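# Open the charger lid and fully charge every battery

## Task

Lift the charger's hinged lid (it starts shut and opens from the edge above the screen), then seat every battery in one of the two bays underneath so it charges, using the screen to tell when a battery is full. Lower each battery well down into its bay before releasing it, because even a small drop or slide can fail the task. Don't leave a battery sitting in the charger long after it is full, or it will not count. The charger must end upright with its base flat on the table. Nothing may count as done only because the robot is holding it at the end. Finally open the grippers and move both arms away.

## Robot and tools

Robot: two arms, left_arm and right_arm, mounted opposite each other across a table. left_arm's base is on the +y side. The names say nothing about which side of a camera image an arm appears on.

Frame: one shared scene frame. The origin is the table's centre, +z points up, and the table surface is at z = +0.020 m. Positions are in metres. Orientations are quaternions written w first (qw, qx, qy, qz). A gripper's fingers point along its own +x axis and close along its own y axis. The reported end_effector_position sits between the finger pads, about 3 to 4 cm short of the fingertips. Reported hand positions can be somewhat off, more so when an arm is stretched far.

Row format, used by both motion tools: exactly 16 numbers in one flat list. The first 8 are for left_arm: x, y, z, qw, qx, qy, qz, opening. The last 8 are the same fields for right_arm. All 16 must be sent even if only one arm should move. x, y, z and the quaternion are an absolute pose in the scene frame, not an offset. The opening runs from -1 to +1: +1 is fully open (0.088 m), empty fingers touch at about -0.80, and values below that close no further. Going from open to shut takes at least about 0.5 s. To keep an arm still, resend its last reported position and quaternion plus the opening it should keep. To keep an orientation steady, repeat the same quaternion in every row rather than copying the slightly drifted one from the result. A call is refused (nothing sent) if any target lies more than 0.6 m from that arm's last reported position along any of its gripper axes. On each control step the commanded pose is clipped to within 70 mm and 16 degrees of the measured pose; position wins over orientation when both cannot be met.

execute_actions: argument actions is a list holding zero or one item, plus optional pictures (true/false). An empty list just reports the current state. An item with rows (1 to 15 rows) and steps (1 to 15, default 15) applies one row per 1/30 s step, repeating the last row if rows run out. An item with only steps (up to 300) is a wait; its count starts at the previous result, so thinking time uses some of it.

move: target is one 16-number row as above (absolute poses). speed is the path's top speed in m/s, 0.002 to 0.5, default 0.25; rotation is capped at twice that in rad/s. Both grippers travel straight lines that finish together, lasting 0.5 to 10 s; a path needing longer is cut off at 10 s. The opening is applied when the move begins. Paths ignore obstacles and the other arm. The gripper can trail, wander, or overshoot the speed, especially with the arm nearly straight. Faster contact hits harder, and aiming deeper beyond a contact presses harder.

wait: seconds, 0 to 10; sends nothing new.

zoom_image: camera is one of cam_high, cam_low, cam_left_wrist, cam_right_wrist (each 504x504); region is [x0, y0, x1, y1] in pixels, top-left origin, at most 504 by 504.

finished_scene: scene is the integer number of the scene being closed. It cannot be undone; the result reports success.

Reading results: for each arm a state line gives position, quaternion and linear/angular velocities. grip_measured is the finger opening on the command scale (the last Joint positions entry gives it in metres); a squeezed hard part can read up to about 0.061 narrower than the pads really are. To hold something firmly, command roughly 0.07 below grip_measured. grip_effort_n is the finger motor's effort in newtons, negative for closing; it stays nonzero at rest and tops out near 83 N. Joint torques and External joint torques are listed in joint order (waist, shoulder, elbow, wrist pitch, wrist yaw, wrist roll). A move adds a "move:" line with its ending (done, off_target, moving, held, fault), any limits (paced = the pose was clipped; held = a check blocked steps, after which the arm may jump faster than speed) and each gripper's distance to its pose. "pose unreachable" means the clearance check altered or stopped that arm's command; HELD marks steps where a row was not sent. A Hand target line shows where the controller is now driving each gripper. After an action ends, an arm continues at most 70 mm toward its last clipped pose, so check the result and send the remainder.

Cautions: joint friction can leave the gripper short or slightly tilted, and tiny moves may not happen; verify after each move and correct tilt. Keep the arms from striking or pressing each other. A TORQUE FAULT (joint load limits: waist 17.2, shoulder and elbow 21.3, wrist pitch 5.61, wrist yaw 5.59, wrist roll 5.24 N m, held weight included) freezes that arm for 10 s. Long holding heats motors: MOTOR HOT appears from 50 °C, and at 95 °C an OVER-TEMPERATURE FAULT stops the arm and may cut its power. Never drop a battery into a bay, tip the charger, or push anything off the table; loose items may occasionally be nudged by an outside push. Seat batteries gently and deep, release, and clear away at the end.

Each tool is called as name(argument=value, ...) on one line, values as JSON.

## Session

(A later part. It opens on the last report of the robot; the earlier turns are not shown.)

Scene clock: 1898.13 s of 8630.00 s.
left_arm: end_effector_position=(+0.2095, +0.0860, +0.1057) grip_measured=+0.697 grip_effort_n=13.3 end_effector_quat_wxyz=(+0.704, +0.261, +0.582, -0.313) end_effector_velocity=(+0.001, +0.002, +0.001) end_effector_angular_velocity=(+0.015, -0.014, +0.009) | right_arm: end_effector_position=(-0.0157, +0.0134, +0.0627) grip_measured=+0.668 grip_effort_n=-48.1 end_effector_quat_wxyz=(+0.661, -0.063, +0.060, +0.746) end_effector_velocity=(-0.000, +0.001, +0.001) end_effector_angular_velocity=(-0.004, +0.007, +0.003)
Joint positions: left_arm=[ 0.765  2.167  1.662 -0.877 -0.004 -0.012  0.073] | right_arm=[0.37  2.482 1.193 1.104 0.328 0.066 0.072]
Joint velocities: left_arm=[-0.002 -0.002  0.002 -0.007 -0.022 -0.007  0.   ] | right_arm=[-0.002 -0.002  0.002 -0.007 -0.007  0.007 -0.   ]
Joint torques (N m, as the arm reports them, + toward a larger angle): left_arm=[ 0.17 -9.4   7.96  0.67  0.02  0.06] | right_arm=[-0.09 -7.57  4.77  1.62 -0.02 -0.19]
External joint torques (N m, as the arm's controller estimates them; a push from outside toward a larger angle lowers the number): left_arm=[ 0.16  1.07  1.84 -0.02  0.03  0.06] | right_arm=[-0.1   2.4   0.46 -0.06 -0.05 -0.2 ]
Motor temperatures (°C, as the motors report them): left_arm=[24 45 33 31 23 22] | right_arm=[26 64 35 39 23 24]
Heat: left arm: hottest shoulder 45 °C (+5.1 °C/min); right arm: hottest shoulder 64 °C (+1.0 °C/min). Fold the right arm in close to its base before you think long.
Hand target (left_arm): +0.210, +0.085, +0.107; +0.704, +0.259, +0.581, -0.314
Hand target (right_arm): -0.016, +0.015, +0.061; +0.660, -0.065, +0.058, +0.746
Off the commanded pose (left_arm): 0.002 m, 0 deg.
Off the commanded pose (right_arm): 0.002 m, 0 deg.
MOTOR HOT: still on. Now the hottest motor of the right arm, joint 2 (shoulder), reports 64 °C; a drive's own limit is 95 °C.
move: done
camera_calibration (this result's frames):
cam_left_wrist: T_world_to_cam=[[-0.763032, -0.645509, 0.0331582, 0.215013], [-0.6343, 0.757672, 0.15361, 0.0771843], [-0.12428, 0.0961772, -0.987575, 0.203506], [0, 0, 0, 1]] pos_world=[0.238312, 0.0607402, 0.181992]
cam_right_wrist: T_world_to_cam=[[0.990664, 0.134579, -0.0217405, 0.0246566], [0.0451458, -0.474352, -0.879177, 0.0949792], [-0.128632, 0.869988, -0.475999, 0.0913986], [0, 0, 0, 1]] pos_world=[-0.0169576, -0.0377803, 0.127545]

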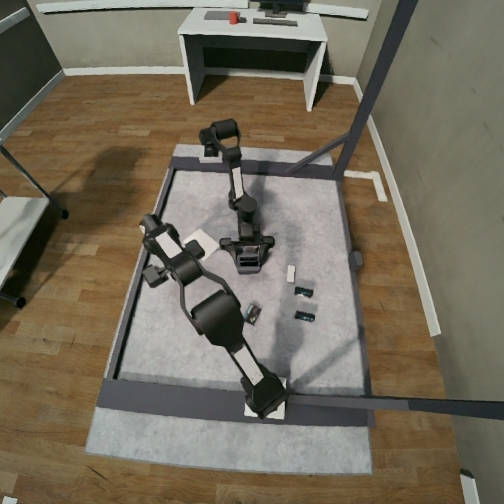

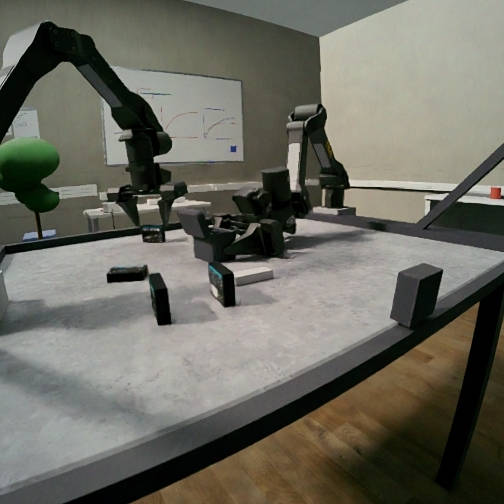

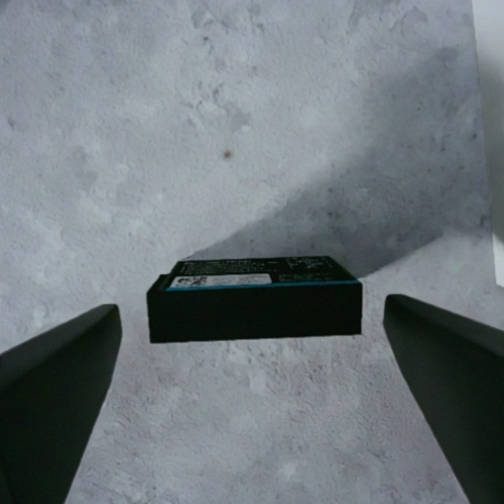

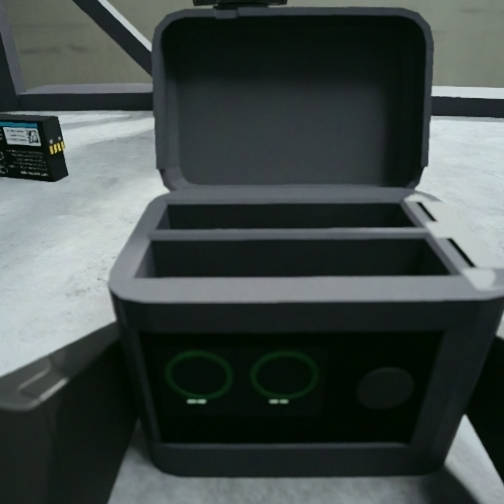

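move(target=[0.2105,0.0853,0.105,0.7045,0.2595,0.5815,-0.3145,0.28,-0.016,0.015,0.061,0.66,-0.0653,0.0578,0.746,0.66], speed=0.01)

Scene clock: 1906.40 s of 8630.00 s.
left_arm: end_effector_position=(+0.2096, +0.0858, +0.1058) grip_measured=+0.294 grip_effort_n=-81.6 end_effector_quat_wxyz=(+0.704, +0.260, +0.581, -0.314) end_effector_velocity=(-0.002, +0.005, -0.001) end_effector_angular_velocity=(+0.028, +0.001, +0.023) | right_arm: end_effector_position=(-0.0157, +0.0134, +0.0627) grip_measured=+0.668 grip_effort_n=-47.7 end_effector_quat_wxyz=(+0.661, -0.063, +0.060, +0.746) end_effector_velocity=(+0.000, +0.000, +0.002) end_effector_angular_velocity=(-0.002, -0.007, +0.006)
Joint positions: left_arm=[ 0.765  2.167  1.662 -0.877 -0.004 -0.012  0.053] | right_arm=[0.37  2.482 1.193 1.104 0.328 0.066 0.072]
Joint velocities: left_arm=[-0.002 -0.002 -0.002 -0.022 -0.022 -0.022 -0.001] | right_arm=[-0.002 -0.007 -0.002 -0.007 -0.007 -0.007  0.   ]
Joint torques (N m, as the arm reports them, + toward a larger angle): left_arm=[ 0.18 -9.27  7.31  1.08  0.01  0.07] | right_arm=[-0.07 -7.53  4.72  1.63 -0.03 -0.18]
External joint torques (N m, as the arm's controller estimates them; a push from outside toward a larger angle lowers the number): left_arm=[0.18 1.13 1.3  0.43 0.02 0.07] | right_arm=[-0.09  2.57  0.35 -0.07 -0.06 -0.19]
Motor temperatures (°C, as the motors report them): left_arm=[24 45 33 31 23 22] | right_arm=[26 64 35 39 23 24]
Heat: left arm: hottest shoulder 45 °C (+4.0 °C/min); right arm: hottest shoulder 64 °C (+1.0 °C/min). Fold the right arm in close to its base before you think long.
Hand target (left_arm): +0.211, +0.085, +0.105; +0.704, +0.259, +0.581, -0.314
Hand target (right_arm): -0.016, +0.015, +0.061; +0.660, -0.065, +0.058, +0.746
Off the commanded pose (left_arm): 0.001 m, 0 deg.
Off the commanded pose (right_arm): 0.002 m, 0 deg.
MOTOR HOT: still on. Now the hottest motor of the right arm, joint 2 (shoulder), reports 64 °C; a drive's own limit is 95 °C.
move: done
camera_calibration (this result's frames):
cam_left_wrist: T_world_to_cam=[[-0.763049, -0.64549, 0.0331457, 0.215016], [-0.634377, 0.75776, 0.152856, 0.0774399], [-0.123784, 0.09561, -0.987692, 0.203615], [0, 0, 0, 1]] pos_world=[0.238398, 0.060642, 0.182145]
cam_right_wrist: T_world_to_cam=[[0.990664, 0.134579, -0.0217405, 0.0246566], [0.0451458, -0.474352, -0.879177, 0.0949792], [-0.128632, 0.869988, -0.475999, 0.0913986], [0, 0, 0, 1]] pos_world=[-0.0169576, -0.0377803, 0.127545]

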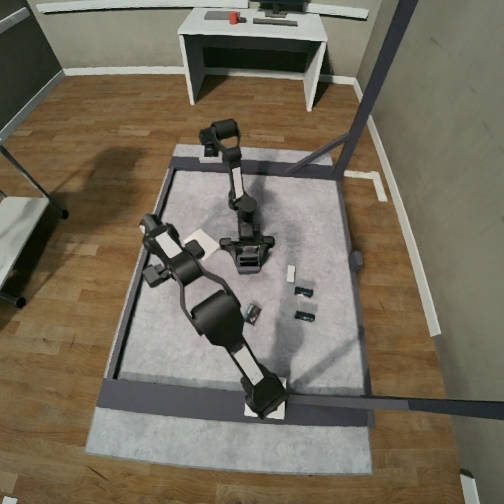

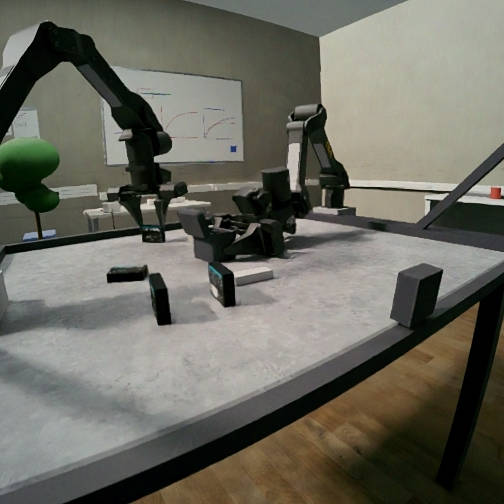

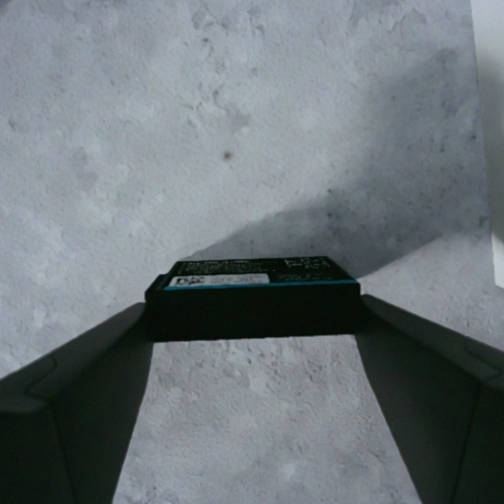

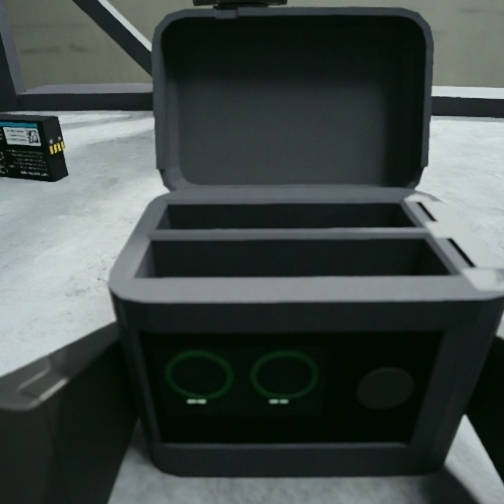

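move(target=[0.2,0.087,0.15,0.6998,0.2614,0.5872,-0.3115,0.275,-0.016,0.015,0.061,0.66,-0.0653,0.0578,0.746,0.66], speed=0.05)

move(target=[0.08,0.049,0.182,0.5737,0.4259,0.4814,-0.5076,0.275,-0.016,0.015,0.061,0.66,-0.0653,0.0578,0.746,0.66], speed=0.12)

move(target=[-0.018,0.051,0.176,0.5737,0.4259,0.4814,-0.5076,0.275,-0.016,0.015,0.061,0.66,-0.0653,0.0578,0.746,0.66], speed=0.08)

move(target=[-0.0175,0.0527,0.152,0.5737,0.4259,0.4814,-0.5076,0.275,-0.016,0.015,0.061,0.66,-0.0653,0.0578,0.746,0.66], speed=0.015)

Scene clock: 1920.63 s of 8630.00 s.
left_arm: end_effector_position=(+0.1996, +0.0891, +0.1430) grip_measured=+0.289 grip_effort_n=-83.5 end_effector_quat_wxyz=(+0.695, +0.265, +0.592, -0.310) end_effector_velocity=(+0.002, +0.001, +0.001) end_effector_angular_velocity=(+0.008, -0.020, +0.008) | right_arm: end_effector_position=(-0.0157, +0.0134, +0.0627) grip_measured=+0.668 grip_effort_n=-48.1 end_effector_quat_wxyz=(+0.661, -0.063, +0.060, +0.746) end_effector_velocity=(+0.000, -0.000, -0.001) end_effector_angular_velocity=(+0.002, -0.005, +0.006)
Joint positions: left_arm=[ 0.753  2.126  1.753 -1.039 -0.004 -0.024  0.053] | right_arm=[0.37  2.482 1.193 1.104 0.328 0.066 0.072]
Joint velocities: left_arm=[-0.002 -0.002 -0.002  0.007 -0.022 -0.007  0.   ] | right_arm=[-0.002  0.002 -0.002  0.007 -0.007 -0.007 -0.   ]
Joint torques (N m, as the arm reports them, + toward a larger angle): left_arm=[ -0.2  -10.55   8.4    0.61  -0.08  -0.1 ] | right_arm=[-0.15 -7.47  4.75  1.61 -0.02 -0.2 ]
External joint torques (N m, as the arm's controller estimates them; a push from outside toward a larger angle lowers the number): left_arm=[-0.21 -0.26  2.18 -0.05 -0.06 -0.1 ] | right_arm=[-0.15  2.37  0.52 -0.05 -0.06 -0.21]
Motor temperatures (°C, as the motors report them): left_arm=[24 46 33 31 23 22] | right_arm=[26 64 35 39 23 24]
Heat: left arm: hottest shoulder 46 °C (+4.0 °C/min); right arm: hottest shoulder 64 °C (+1.0 °C/min). Fold the right arm in close to its base before you think long.
Hand target (left_arm): +0.200, +0.087, +0.150; +0.700, +0.261, +0.587, -0.312
Hand target (right_arm): -0.016, +0.015, +0.061; +0.660, -0.065, +0.058, +0.746
Off the commanded pose (left_arm): 0.007 m, 1 deg.
Off the commanded pose (right_arm): 0.002 m, 0 deg.
MOTOR HOT: still on. Now the hottest motor of the right arm, joint 2 (shoulder), reports 64 °C; a drive's own limit is 95 °C.
move: done
camera_calibration (this result's frames):
cam_left_wrist: T_world_to_cam=[[-0.762673, -0.645809, 0.0355003, 0.207837], [-0.630351, 0.754469, 0.182851, 0.0580984], [-0.144871, 0.117078, -0.982499, 0.240384], [0, 0, 0, 1]] pos_world=[0.229959, 0.0622459, 0.218176]
cam_right_wrist: T_world_to_cam=[[0.990664, 0.134579, -0.0217405, 0.0246566], [0.0451458, -0.474352, -0.879177, 0.0949792], [-0.128632, 0.869988, -0.475999, 0.0913986], [0, 0, 0, 1]] pos_world=[-0.0169576, -0.0377803, 0.127545]

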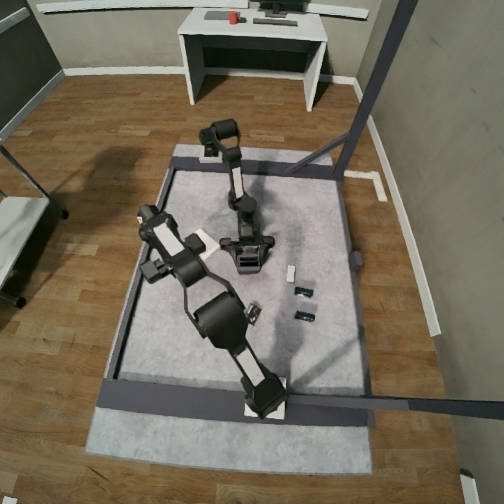

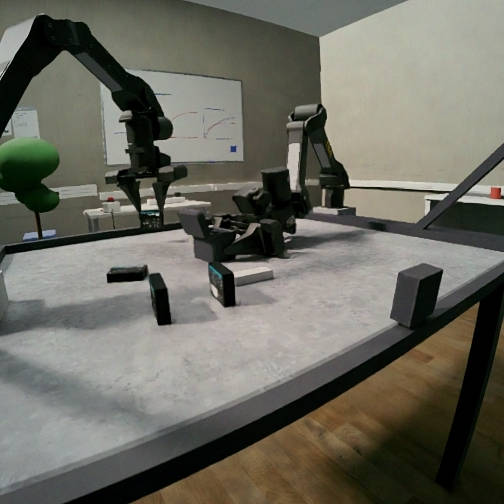

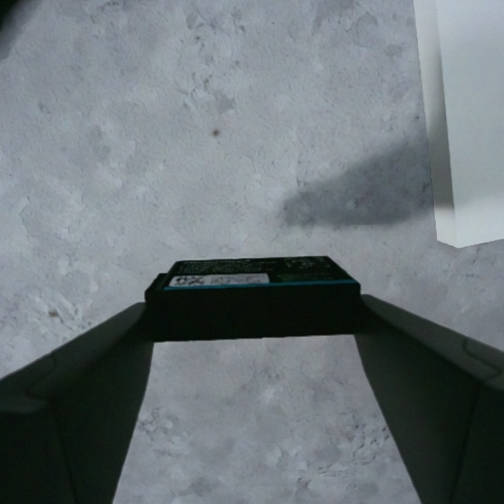

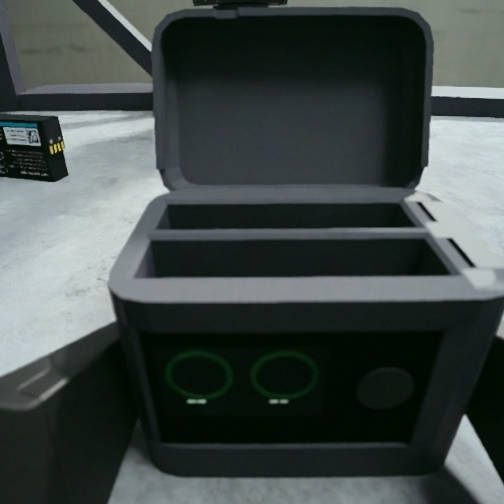

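Scene clock: 1923.53 s of 8630.00 s.
left_arm: end_effector_position=(+0.0820, +0.0488, +0.1766) grip_measured=+0.289 grip_effort_n=-83.5 end_effector_quat_wxyz=(+0.573, +0.426, +0.487, -0.503) end_effector_velocity=(+0.001, +0.004, -0.003) end_effector_angular_velocity=(+0.019, -0.000, -0.004) | right_arm: end_effector_position=(-0.0157, +0.0134, +0.0627) grip_measured=+0.668 grip_effort_n=-48.1 end_effector_quat_wxyz=(+0.661, -0.063, +0.060, +0.746) end_effector_velocity=(-0.001, -0.001, -0.004) end_effector_angular_velocity=(-0.022, +0.001, +0.018)
Joint positions: left_arm=[ 0.491  1.995  1.691 -1.112  0.053  0.308  0.053] | right_arm=[0.37  2.482 1.193 1.104 0.328 0.066 0.072]
Joint velocities: left_arm=[ 0.002  0.002 -0.007 -0.007 -0.007  0.007 -0.   ] | right_arm=[-0.002 -0.002 -0.002 -0.022 -0.022  0.007 -0.   ]
Joint torques (N m, as the arm reports them, + toward a larger angle): left_arm=[-0.21 -9.93  7.3   0.55  0.11  0.22] | right_arm=[-0.09 -7.51  4.79  1.63 -0.03 -0.18]
External joint torques (N m, as the arm's controller estimates them; a push from outside toward a larger angle lowers the number): left_arm=[-0.25 -0.6   1.17 -0.05  0.06  0.22] | right_arm=[-0.11  2.35  0.56 -0.03 -0.07 -0.19]
Motor temperatures (°C, as the motors report them): left_arm=[24 46 33 31 23 22] | right_arm=[26 64 35 39 23 24]
Heat: left arm: hottest shoulder 46 °C (+3.0 °C/min); right arm: hottest shoulder 64 °C (+1.0 °C/min). Fold the right arm in close to its base before you think long.
Hand target (left_arm): +0.080, +0.049, +0.182; +0.573, +0.426, +0.482, -0.508
Hand target (right_arm): -0.016, +0.015, +0.061; +0.660, -0.065, +0.058, +0.746
Off the commanded pose (left_arm): 0.006 m, 1 deg.
Off the commanded pose (right_arm): 0.002 m, 0 deg.
MOTOR HOT: still on. Now the hottest motor of the right arm, joint 2 (shoulder), reports 64 °C; a drive's own limit is 95 °C.
move: done
camera_calibration (this result's frames):
cam_left_wrist: T_world_to_cam=[[-0.993914, -0.103109, 0.0387702, 0.0827888], [-0.0946634, 0.979456, 0.178059, -0.0458455], [-0.0563332, 0.173306, -0.983256, 0.2512], [0, 0, 0, 1]] pos_world=[0.092096, 0.00990558, 0.251947]
cam_right_wrist: T_world_to_cam=[[0.990664, 0.134579, -0.0217405, 0.0246566], [0.0451458, -0.474352, -0.879177, 0.0949792], [-0.128632, 0.869988, -0.475999, 0.0913986], [0, 0, 0, 1]] pos_world=[-0.0169576, -0.0377803, 0.127545]

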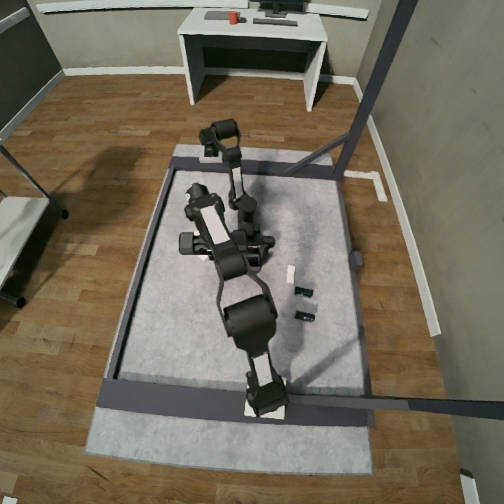

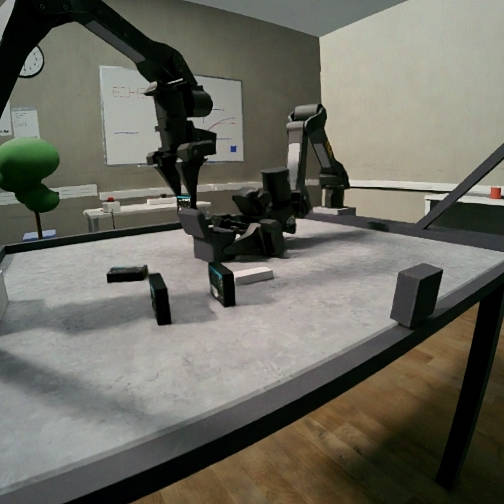

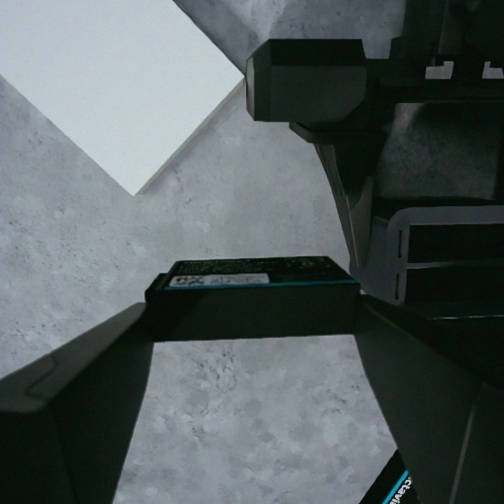

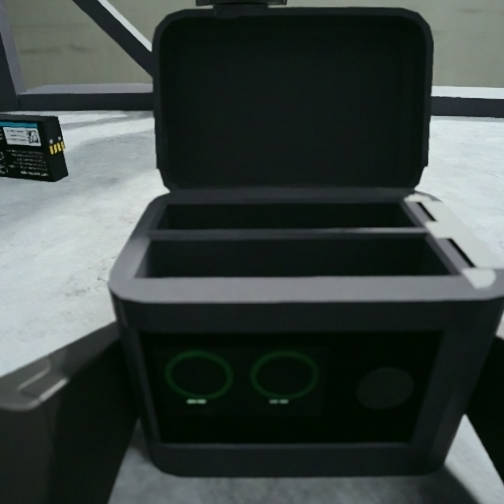

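Scene clock: 1925.13 s of 8630.00 s.
left_arm: end_effector_position=(-0.0167, +0.0487, +0.1741) grip_measured=+0.289 grip_effort_n=-83.5 end_effector_quat_wxyz=(+0.571, +0.427, +0.483, -0.508) end_effector_velocity=(-0.001, +0.005, -0.001) end_effector_angular_velocity=(+0.013, -0.001, +0.020) | right_arm: end_effector_position=(-0.0157, +0.0134, +0.0627) grip_measured=+0.668 grip_effort_n=-47.7 end_effector_quat_wxyz=(+0.661, -0.063, +0.060, +0.746) end_effector_velocity=(+0.000, +0.000, -0.002) end_effector_angular_velocity=(-0.013, -0.028, +0.009)
Joint positions: left_arm=[ 0.242  1.868  1.506 -1.04   0.017  0.075  0.053] | right_arm=[0.37  2.482 1.193 1.104 0.328 0.066 0.072]
Joint velocities: left_arm=[-0.002 -0.007 -0.012 -0.007 -0.007 -0.022 -0.   ] | right_arm=[-0.002 -0.002  0.002 -0.022 -0.007 -0.022  0.   ]
Joint torques (N m, as the arm reports them, + toward a larger angle): left_arm=[-0.25 -9.03  6.05  1.02 -0.19 -0.13] | right_arm=[-0.09 -7.53  4.75  1.62 -0.04 -0.18]
External joint torques (N m, as the arm's controller estimates them; a push from outside toward a larger angle lowers the number): left_arm=[-0.23 -0.56 -0.12  0.38 -0.2  -0.14] | right_arm=[-0.14  2.43  0.46 -0.05 -0.08 -0.18]
Motor temperatures (°C, as the motors report them): left_arm=[24 46 33 31 23 22] | right_arm=[26 64 35 39 23 24]
Heat: left arm: hottest shoulder 46 °C (+3.0 °C/min); right arm: hottest shoulder 64 °C (+1.0 °C/min). Fold the right arm in close to its base before you think long.
Hand target (left_arm): -0.018, +0.050, +0.176; +0.573, +0.426, +0.482, -0.508
Hand target (right_arm): -0.016, +0.015, +0.061; +0.660, -0.065, +0.058, +0.746
Off the commanded pose (left_arm): 0.003 m, 0 deg.
Off the commanded pose (right_arm): 0.002 m, 0 deg.
MOTOR HOT: still on. Now the hottest motor of the right arm, joint 2 (shoulder), reports 64 °C; a drive's own limit is 95 °C.
move: done
camera_calibration (this result's frames):
cam_left_wrist: T_world_to_cam=[[-0.995154, -0.0898984, 0.0398392, -0.0160297], [-0.0817638, 0.981593, 0.172597, -0.0535253], [-0.0546221, 0.168503, -0.984187, 0.243602], [0, 0, 0, 1]] pos_world=[-0.00702242, 0.0100513, 0.249627]
cam_right_wrist: T_world_to_cam=[[0.990664, 0.134579, -0.0217405, 0.0246566], [0.0451458, -0.474352, -0.879177, 0.0949792], [-0.128632, 0.869988, -0.475999, 0.0913986], [0, 0, 0, 1]] pos_world=[-0.0169576, -0.0377803, 0.127545]

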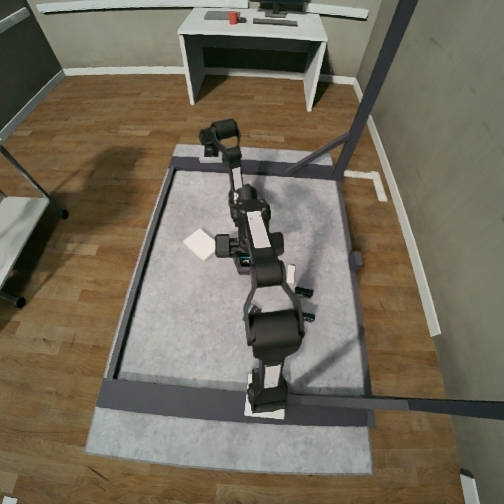

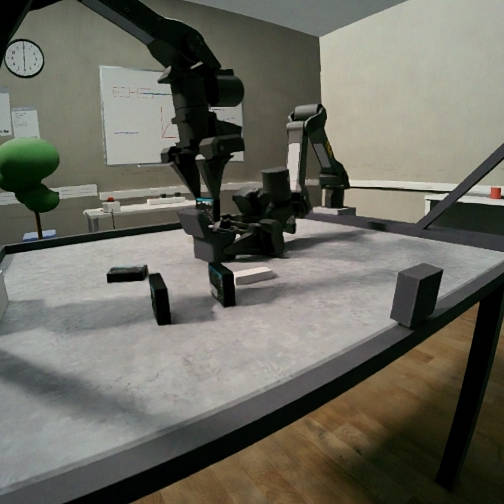

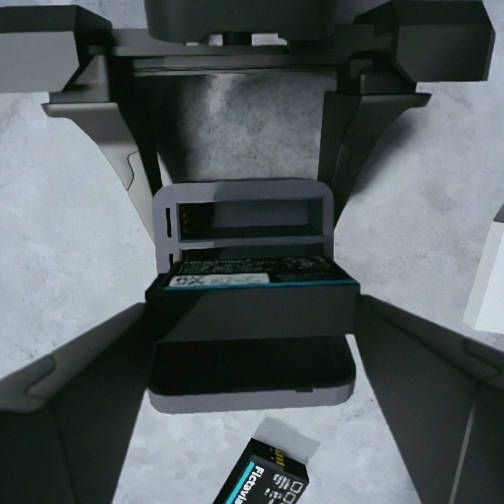

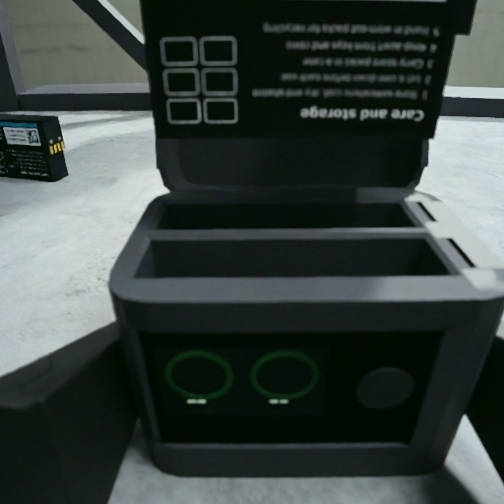

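Scene clock: 1926.87 s of 8630.00 s.
left_arm: end_effector_position=(-0.0168, +0.0501, +0.1534) grip_measured=+0.289 grip_effort_n=-83.5 end_effector_quat_wxyz=(+0.573, +0.425, +0.480, -0.510) end_effector_velocity=(-0.000, +0.002, -0.002) end_effector_angular_velocity=(+0.004, -0.005, +0.006) | right_arm: end_effector_position=(-0.0157, +0.0134, +0.0627) grip_measured=+0.668 grip_effort_n=-48.1 end_effector_quat_wxyz=(+0.661, -0.063, +0.060, +0.746) end_effector_velocity=(+0.000, -0.000, -0.001) end_effector_angular_velocity=(-0.005, -0.023, +0.009)
Joint positions: left_arm=[ 0.242  1.868  1.421 -0.946  0.015  0.075  0.053] | right_arm=[0.37  2.482 1.193 1.104 0.328 0.066 0.072]
Joint velocities: left_arm=[-0.002 -0.002 -0.012  0.007 -0.007 -0.007  0.   ] | right_arm=[-0.002 -0.002 -0.002 -0.007 -0.007 -0.022 -0.   ]
Joint torques (N m, as the arm reports them, + toward a larger angle): left_arm=[-0.21 -8.21  5.67  0.94 -0.1  -0.15] | right_arm=[-0.12 -7.5   4.68  1.62 -0.04 -0.18]
External joint torques (N m, as the arm's controller estimates them; a push from outside toward a larger angle lowers the number): left_arm=[-0.2   0.21 -0.45  0.29 -0.11 -0.15] | right_arm=[-0.12  2.5   0.37 -0.06 -0.08 -0.19]
Motor temperatures (°C, as the motors report them): left_arm=[24 46 33 31 23 22] | right_arm=[26 64 35 39 23 24]
Heat: left arm: hottest shoulder 46 °C (+3.0 °C/min); right arm: hottest shoulder 64 °C (+1.0 °C/min). Fold the right arm in close to its base before you think long.
Hand target (left_arm): -0.017, +0.052, +0.152; +0.574, +0.426, +0.481, -0.508
Hand target (right_arm): -0.016, +0.015, +0.061; +0.660, -0.065, +0.058, +0.746
Off the commanded pose (left_arm): 0.003 m, 0 deg.
Off the commanded pose (right_arm): 0.002 m, 0 deg.
MOTOR HOT: still on. Now the hottest motor of the right arm, joint 2 (shoulder), reports 64 °C; a drive's own limit is 95 °C.
move: done
camera_calibration (this result's frames):
cam_left_wrist: T_world_to_cam=[[-0.995259, -0.0898103, 0.0373418, -0.014752], [-0.0825811, 0.983094, 0.16342, -0.0500748], [-0.0513874, 0.159562, -0.98585, 0.223726], [0, 0, 0, 1]] pos_world=[-0.00732056, 0.0122053, 0.229294]
cam_right_wrist: T_world_to_cam=[[0.990664, 0.134579, -0.0217405, 0.0246566], [0.0451458, -0.474352, -0.879177, 0.0949792], [-0.128632, 0.869988, -0.475999, 0.0913986], [0, 0, 0, 1]] pos_world=[-0.0169576, -0.0377803, 0.127545]

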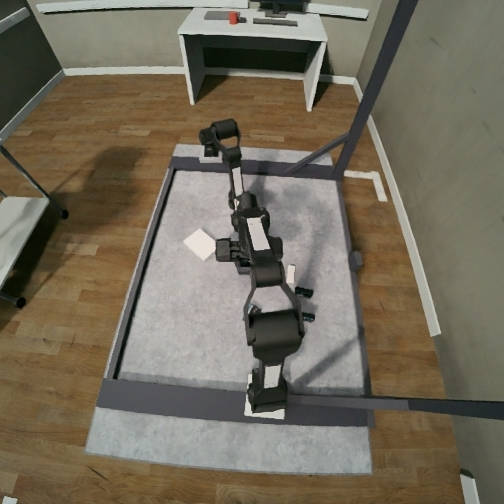

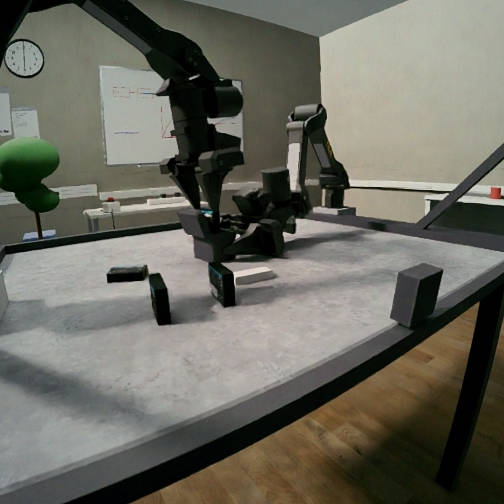

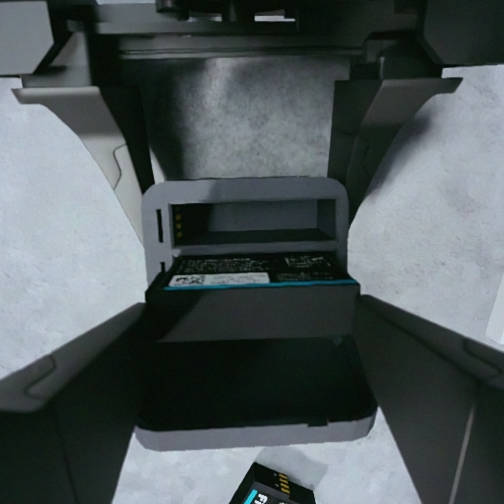

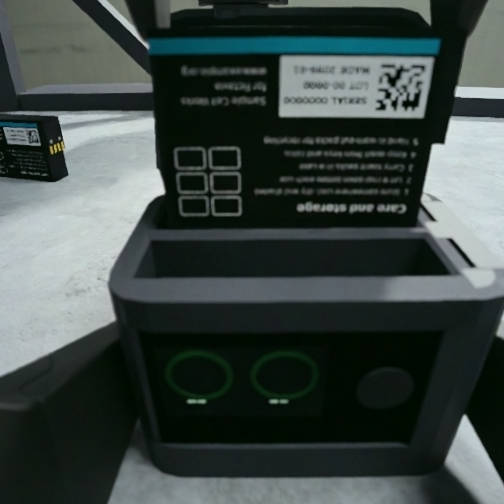

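zoom_image(camera="cam_right_wrist", region=[130,130,480,260])

zoom_image(camera="cam_left_wrist", region=[135,190,365,300])

Region (130, 130, 480, 260) of cam_right_wrist's 504x504 image, scaled by 1.440, with more detail than that image has; it fills the top 187 rows of this view, and the rest is white.

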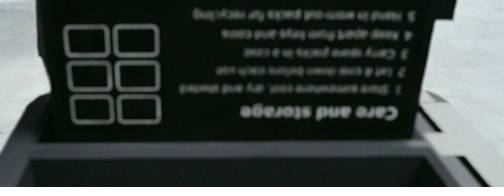

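Region (135, 190, 365, 300) of cam_left_wrist's 504x504 image, scaled by 2.191, with more detail than that image has; it fills the top 241 rows of this view, and the rest is white.

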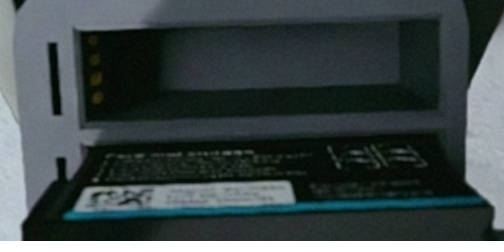

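move(target=[-0.0205,0.0525,0.145,0.5737,0.4259,0.4814,-0.5076,0.275,-0.016,0.015,0.061,0.66,-0.0653,0.0578,0.746,0.66], speed=0.008)

zoom_image(camera="cam_left_wrist", region=[135,190,365,300])

Scene clock: 1936.07 s of 8630.00 s.
left_arm: end_effector_position=(-0.0194, +0.0502, +0.1476) grip_measured=+0.289 grip_effort_n=-83.5 end_effector_quat_wxyz=(+0.575, +0.424, +0.479, -0.510) end_effector_velocity=(+0.002, +0.003, -0.000) end_effector_angular_velocity=(+0.008, -0.004, +0.011) | right_arm: end_effector_position=(-0.0157, +0.0134, +0.0627) grip_measured=+0.668 grip_effort_n=-48.1 end_effector_quat_wxyz=(+0.661, -0.063, +0.060, +0.746) end_effector_velocity=(+0.000, -0.000, -0.001) end_effector_angular_velocity=(-0.005, -0.023, +0.009)
Joint positions: left_arm=[ 0.235  1.868  1.397 -0.918  0.014  0.067  0.053] | right_arm=[0.37  2.482 1.193 1.104 0.328 0.066 0.072]
Joint velocities: left_arm=[ 0.002 -0.002 -0.002 -0.007 -0.007 -0.007  0.   ] | right_arm=[-0.002 -0.002 -0.002 -0.007 -0.007 -0.022 -0.   ]
Joint torques (N m, as the arm reports them, + toward a larger angle): left_arm=[-0.33 -7.59  5.7   0.96 -0.15 -0.16] | right_arm=[-0.11 -7.53  4.75  1.61 -0.01 -0.18]
External joint torques (N m, as the arm's controller estimates them; a push from outside toward a larger angle lowers the number): left_arm=[-0.39  0.85 -0.43  0.3  -0.15 -0.16] | right_arm=[-0.04  2.3   0.53 -0.03 -0.06 -0.18]
Motor temperatures (°C, as the motors report them): left_arm=[24 45 33 31 23 22] | right_arm=[26 64 35 39 23 24]
Heat: left arm: hottest shoulder 45 °C (+2.0 °C/min); right arm: hottest shoulder 64 °C (+0.0 °C/min). Fold the right arm in close to its base before you think long.
Hand target (left_arm): -0.021, +0.052, +0.145; +0.574, +0.426, +0.481, -0.508
Hand target (right_arm): -0.016, +0.015, +0.061; +0.660, -0.065, +0.058, +0.746
Off the commanded pose (left_arm): 0.004 m, 0 deg.
Off the commanded pose (right_arm): 0.002 m, 0 deg.
MOTOR HOT: still on. Now the hottest motor of the right arm, joint 2 (shoulder), reports 64 °C; a drive's own limit is 95 °C.
move: done
camera_calibration (this result's frames):
cam_left_wrist: T_world_to_cam=[[-0.995206, -0.0905776, 0.036899, -0.0170125], [-0.0835968, 0.983603, 0.159799, -0.0488745], [-0.0507682, 0.155949, -0.98646, 0.218183], [0, 0, 0, 1]] pos_world=[-0.00993994, 0.0125069, 0.223666]
cam_right_wrist: T_world_to_cam=[[0.990664, 0.134579, -0.0217405, 0.0246566], [0.0451458, -0.474352, -0.879177, 0.0949792], [-0.128632, 0.869988, -0.475999, 0.0913986], [0, 0, 0, 1]] pos_world=[-0.0169576, -0.0377803, 0.127545]

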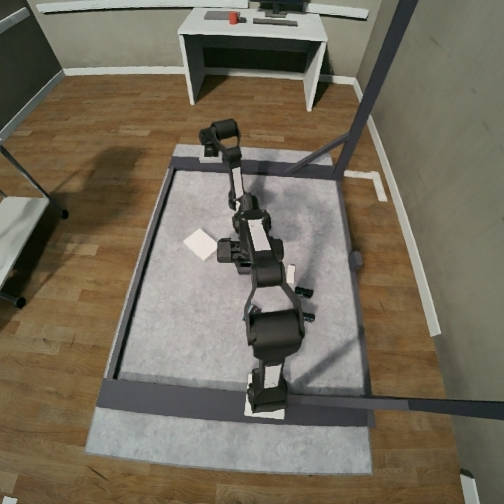

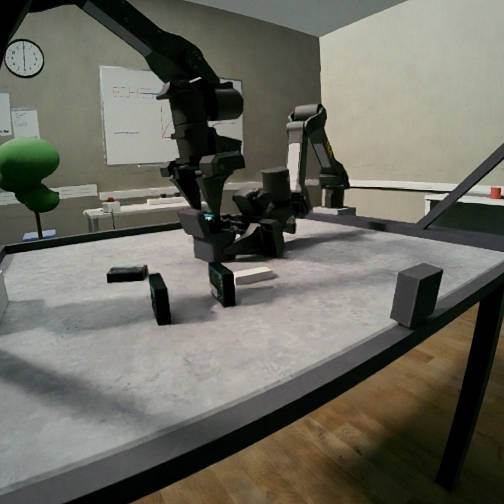

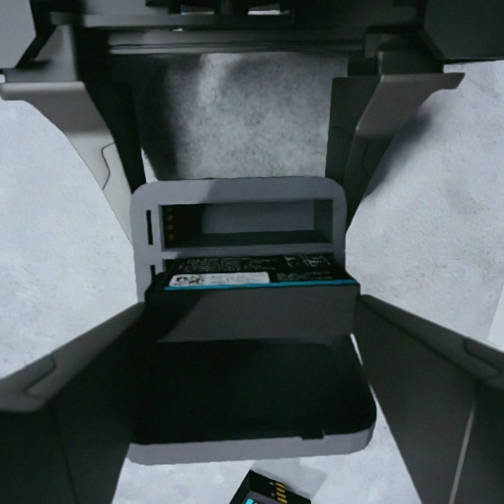

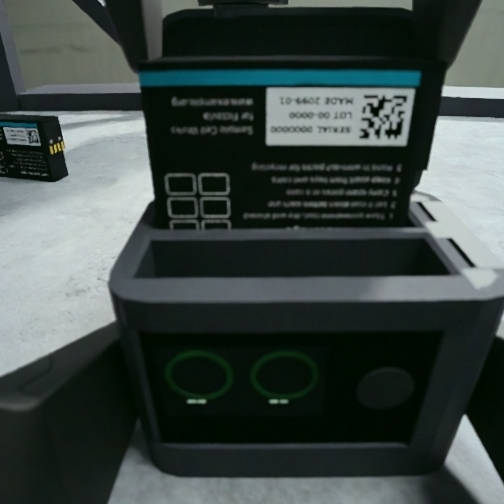

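Region (135, 190, 365, 300) of cam_left_wrist's 504x504 image, scaled by 2.191, with more detail than that image has; it fills the top 241 rows of this view, and the rest is white.

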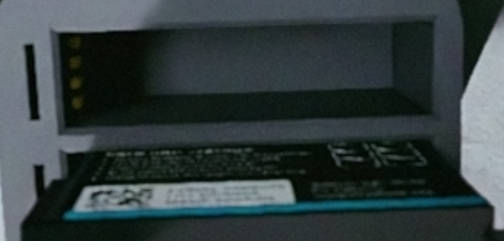

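Going in. Continue.

move(target=[-0.0218,0.0523,0.136,0.5737,0.4259,0.4814,-0.5076,0.275,-0.016,0.015,0.061,0.66,-0.0653,0.0578,0.746,0.66], speed=0.008)

move(target=[-0.0215,0.052,0.124,0.5737,0.4259,0.4814,-0.5076,0.275,-0.016,0.015,0.061,0.66,-0.0653,0.0578,0.746,0.66], speed=0.008)

Scene clock: 1957.03 s of 8630.00 s.
left_arm: end_effector_position=(-0.0200, +0.0498, +0.1417) grip_measured=+0.289 grip_effort_n=-83.5 end_effector_quat_wxyz=(+0.577, +0.422, +0.476, -0.511) end_effector_velocity=(-0.000, +0.004, -0.002) end_effector_angular_velocity=(+0.013, -0.006, -0.008) | right_arm: end_effector_position=(-0.0157, +0.0134, +0.0627) grip_measured=+0.668 grip_effort_n=-47.7 end_effector_quat_wxyz=(+0.661, -0.063, +0.060, +0.746) end_effector_velocity=(+0.001, -0.000, -0.001) end_effector_angular_velocity=(-0.015, -0.013, +0.006)
Joint positions: left_arm=[ 0.232  1.868  1.372 -0.884  0.012  0.064  0.053] | right_arm=[0.37  2.482 1.193 1.104 0.328 0.066 0.072]
Joint velocities: left_arm=[-0.002 -0.002 -0.007 -0.007 -0.007  0.007  0.   ] | right_arm=[-0.002 -0.007 -0.002 -0.022 -0.007 -0.007 -0.   ]
Joint torques (N m, as the arm reports them, + toward a larger angle): left_arm=[-0.45 -6.83  5.66  1.04 -0.08 -0.16] | right_arm=[-0.08 -7.49  4.78  1.62 -0.03 -0.18]
External joint torques (N m, as the arm's controller estimates them; a push from outside toward a larger angle lowers the number): left_arm=[-0.45  1.58 -0.44  0.35 -0.08 -0.16] | right_arm=[-0.07  2.54  0.46 -0.06 -0.07 -0.19]
Motor temperatures (°C, as the motors report them): left_arm=[24 44 33 31 23 22] | right_arm=[26 64 35 39 23 24]
Heat: left arm: hottest shoulder 44 °C (-1.0 °C/min); right arm: hottest shoulder 64 °C (+0.0 °C/min). Fold the right arm in close to its base before you think long.
Hand target (left_arm): -0.022, +0.052, +0.136; +0.574, +0.426, +0.481, -0.508
Hand target (right_arm): -0.016, +0.015, +0.061; +0.660, -0.065, +0.058, +0.746
Off the commanded pose (left_arm): 0.006 m, 1 deg.
Off the commanded pose (right_arm): 0.002 m, 0 deg.
MOTOR HOT: still on. Now the hottest motor of the right arm, joint 2 (shoulder), reports 64 °C; a drive's own limit is 95 °C.
move: done
camera_calibration (this result's frames):
cam_left_wrist: T_world_to_cam=[[-0.995209, -0.0913426, 0.0348672, -0.0171757], [-0.0850677, 0.984756, 0.15172, -0.0465612], [-0.0481942, 0.148027, -0.987808, 0.213002], [0, 0, 0, 1]] pos_world=[-0.0107888, 0.0127526, 0.218068]
cam_right_wrist: T_world_to_cam=[[0.990664, 0.134579, -0.0217405, 0.0246566], [0.0451458, -0.474352, -0.879177, 0.0949792], [-0.128632, 0.869988, -0.475999, 0.0913986], [0, 0, 0, 1]] pos_world=[-0.0169576, -0.0377803, 0.127545]

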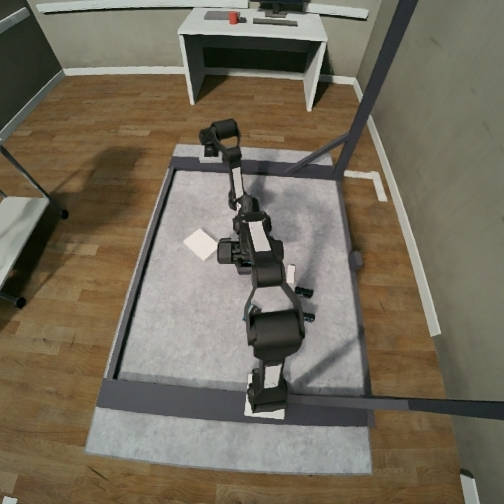

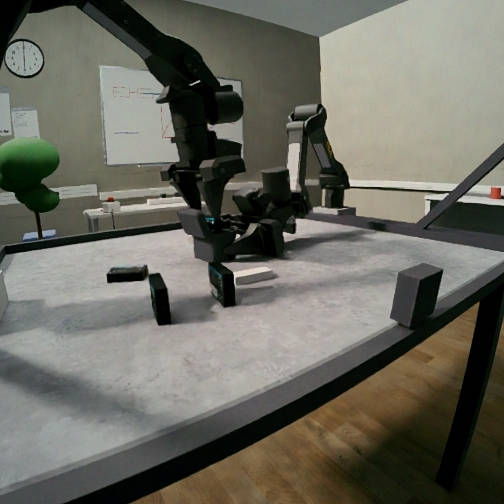

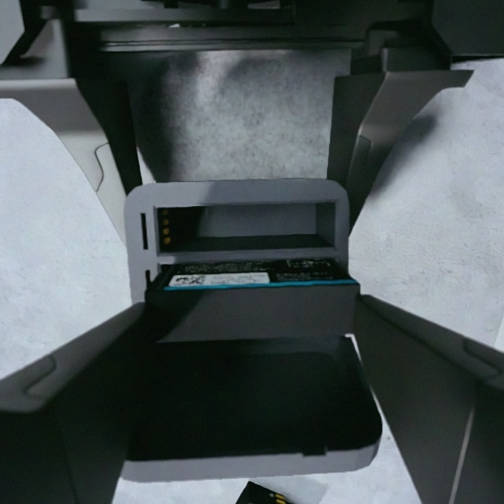

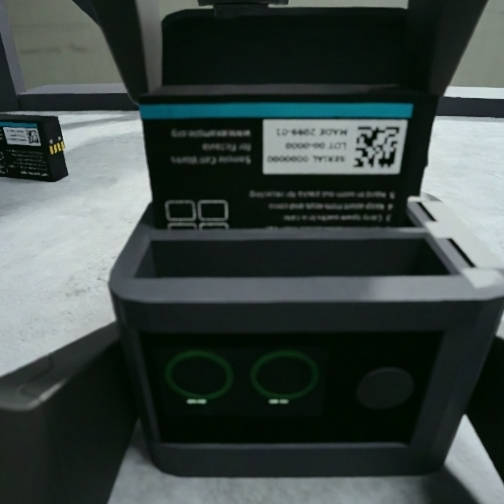

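Scene clock: 1959.50 s of 8630.00 s.
left_arm: end_effector_position=(-0.0200, +0.0494, +0.1319) grip_measured=+0.289 grip_effort_n=-83.5 end_effector_quat_wxyz=(+0.579, +0.421, +0.475, -0.512) end_effector_velocity=(+0.002, +0.001, -0.001) end_effector_angular_velocity=(-0.001, -0.006, +0.011) | right_arm: end_effector_position=(-0.0157, +0.0134, +0.0627) grip_measured=+0.668 grip_effort_n=-48.1 end_effector_quat_wxyz=(+0.661, -0.063, +0.060, +0.746) end_effector_velocity=(+0.000, -0.000, -0.001) end_effector_angular_velocity=(-0.008, +0.005, +0.003)
Joint positions: left_arm=[ 0.232  1.876  1.34  -0.84   0.012  0.064  0.053] | right_arm=[0.37  2.482 1.193 1.104 0.328 0.066 0.072]
Joint velocities: left_arm=[ 0.002 -0.002 -0.007  0.007 -0.007 -0.007 -0.   ] | right_arm=[-0.002 -0.002 -0.002 -0.007 -0.007  0.007 -0.   ]
Joint torques (N m, as the arm reports them, + toward a larger angle): left_arm=[-0.37 -6.14  5.74  1.06 -0.09 -0.1 ] | right_arm=[-0.14 -7.46  4.75  1.62 -0.04 -0.19]
External joint torques (N m, as the arm's controller estimates them; a push from outside toward a larger angle lowers the number): left_arm=[-0.42  2.25 -0.31  0.36 -0.09 -0.1 ] | right_arm=[-0.16  2.44  0.47 -0.04 -0.07 -0.2 ]
Motor temperatures (°C, as the motors report them): left_arm=[24 44 33 31 23 22] | right_arm=[26 64 35 39 23 24]
Heat: left arm: hottest shoulder 44 °C (-1.0 °C/min); right arm: hottest shoulder 64 °C (+0.0 °C/min). Fold the right arm in close to its base before you think long.
Hand target (left_arm): -0.021, +0.052, +0.124; +0.574, +0.426, +0.482, -0.507
Hand target (right_arm): -0.016, +0.015, +0.061; +0.660, -0.065, +0.058, +0.746
Off the commanded pose (left_arm): 0.008 m, 1 deg.
Off the commanded pose (right_arm): 0.002 m, 0 deg.
MOTOR HOT: still on. Now the hottest motor of the right arm, joint 2 (shoulder), reports 64 °C; a drive's own limit is 95 °C.
move: done
camera_calibration (this result's frames):
cam_left_wrist: T_world_to_cam=[[-0.995206, -0.091533, 0.0344393, -0.0167306], [-0.0855727, 0.985508, 0.146462, -0.044039], [-0.0473463, 0.142813, -0.988617, 0.203746], [0, 0, 0, 1]] pos_world=[-0.0107723, 0.0127718, 0.208453]
cam_right_wrist: T_world_to_cam=[[0.990664, 0.134579, -0.0217405, 0.0246566], [0.0451458, -0.474352, -0.879177, 0.0949792], [-0.128632, 0.869988, -0.475999, 0.0913986], [0, 0, 0, 1]] pos_world=[-0.0169576, -0.0377803, 0.127545]

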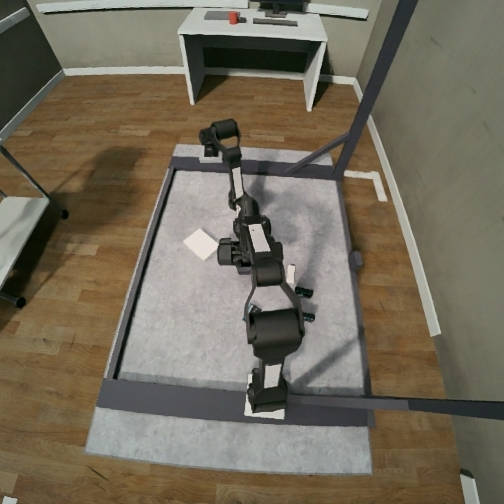

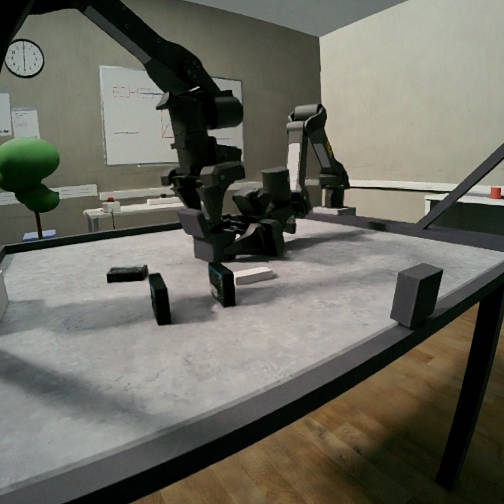

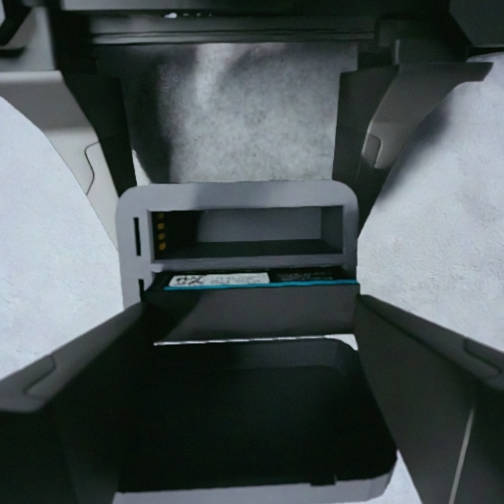

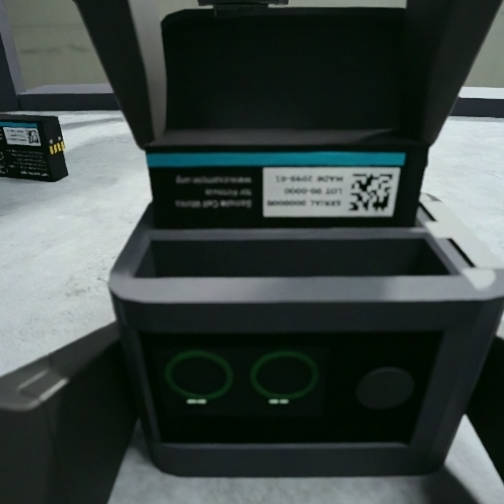

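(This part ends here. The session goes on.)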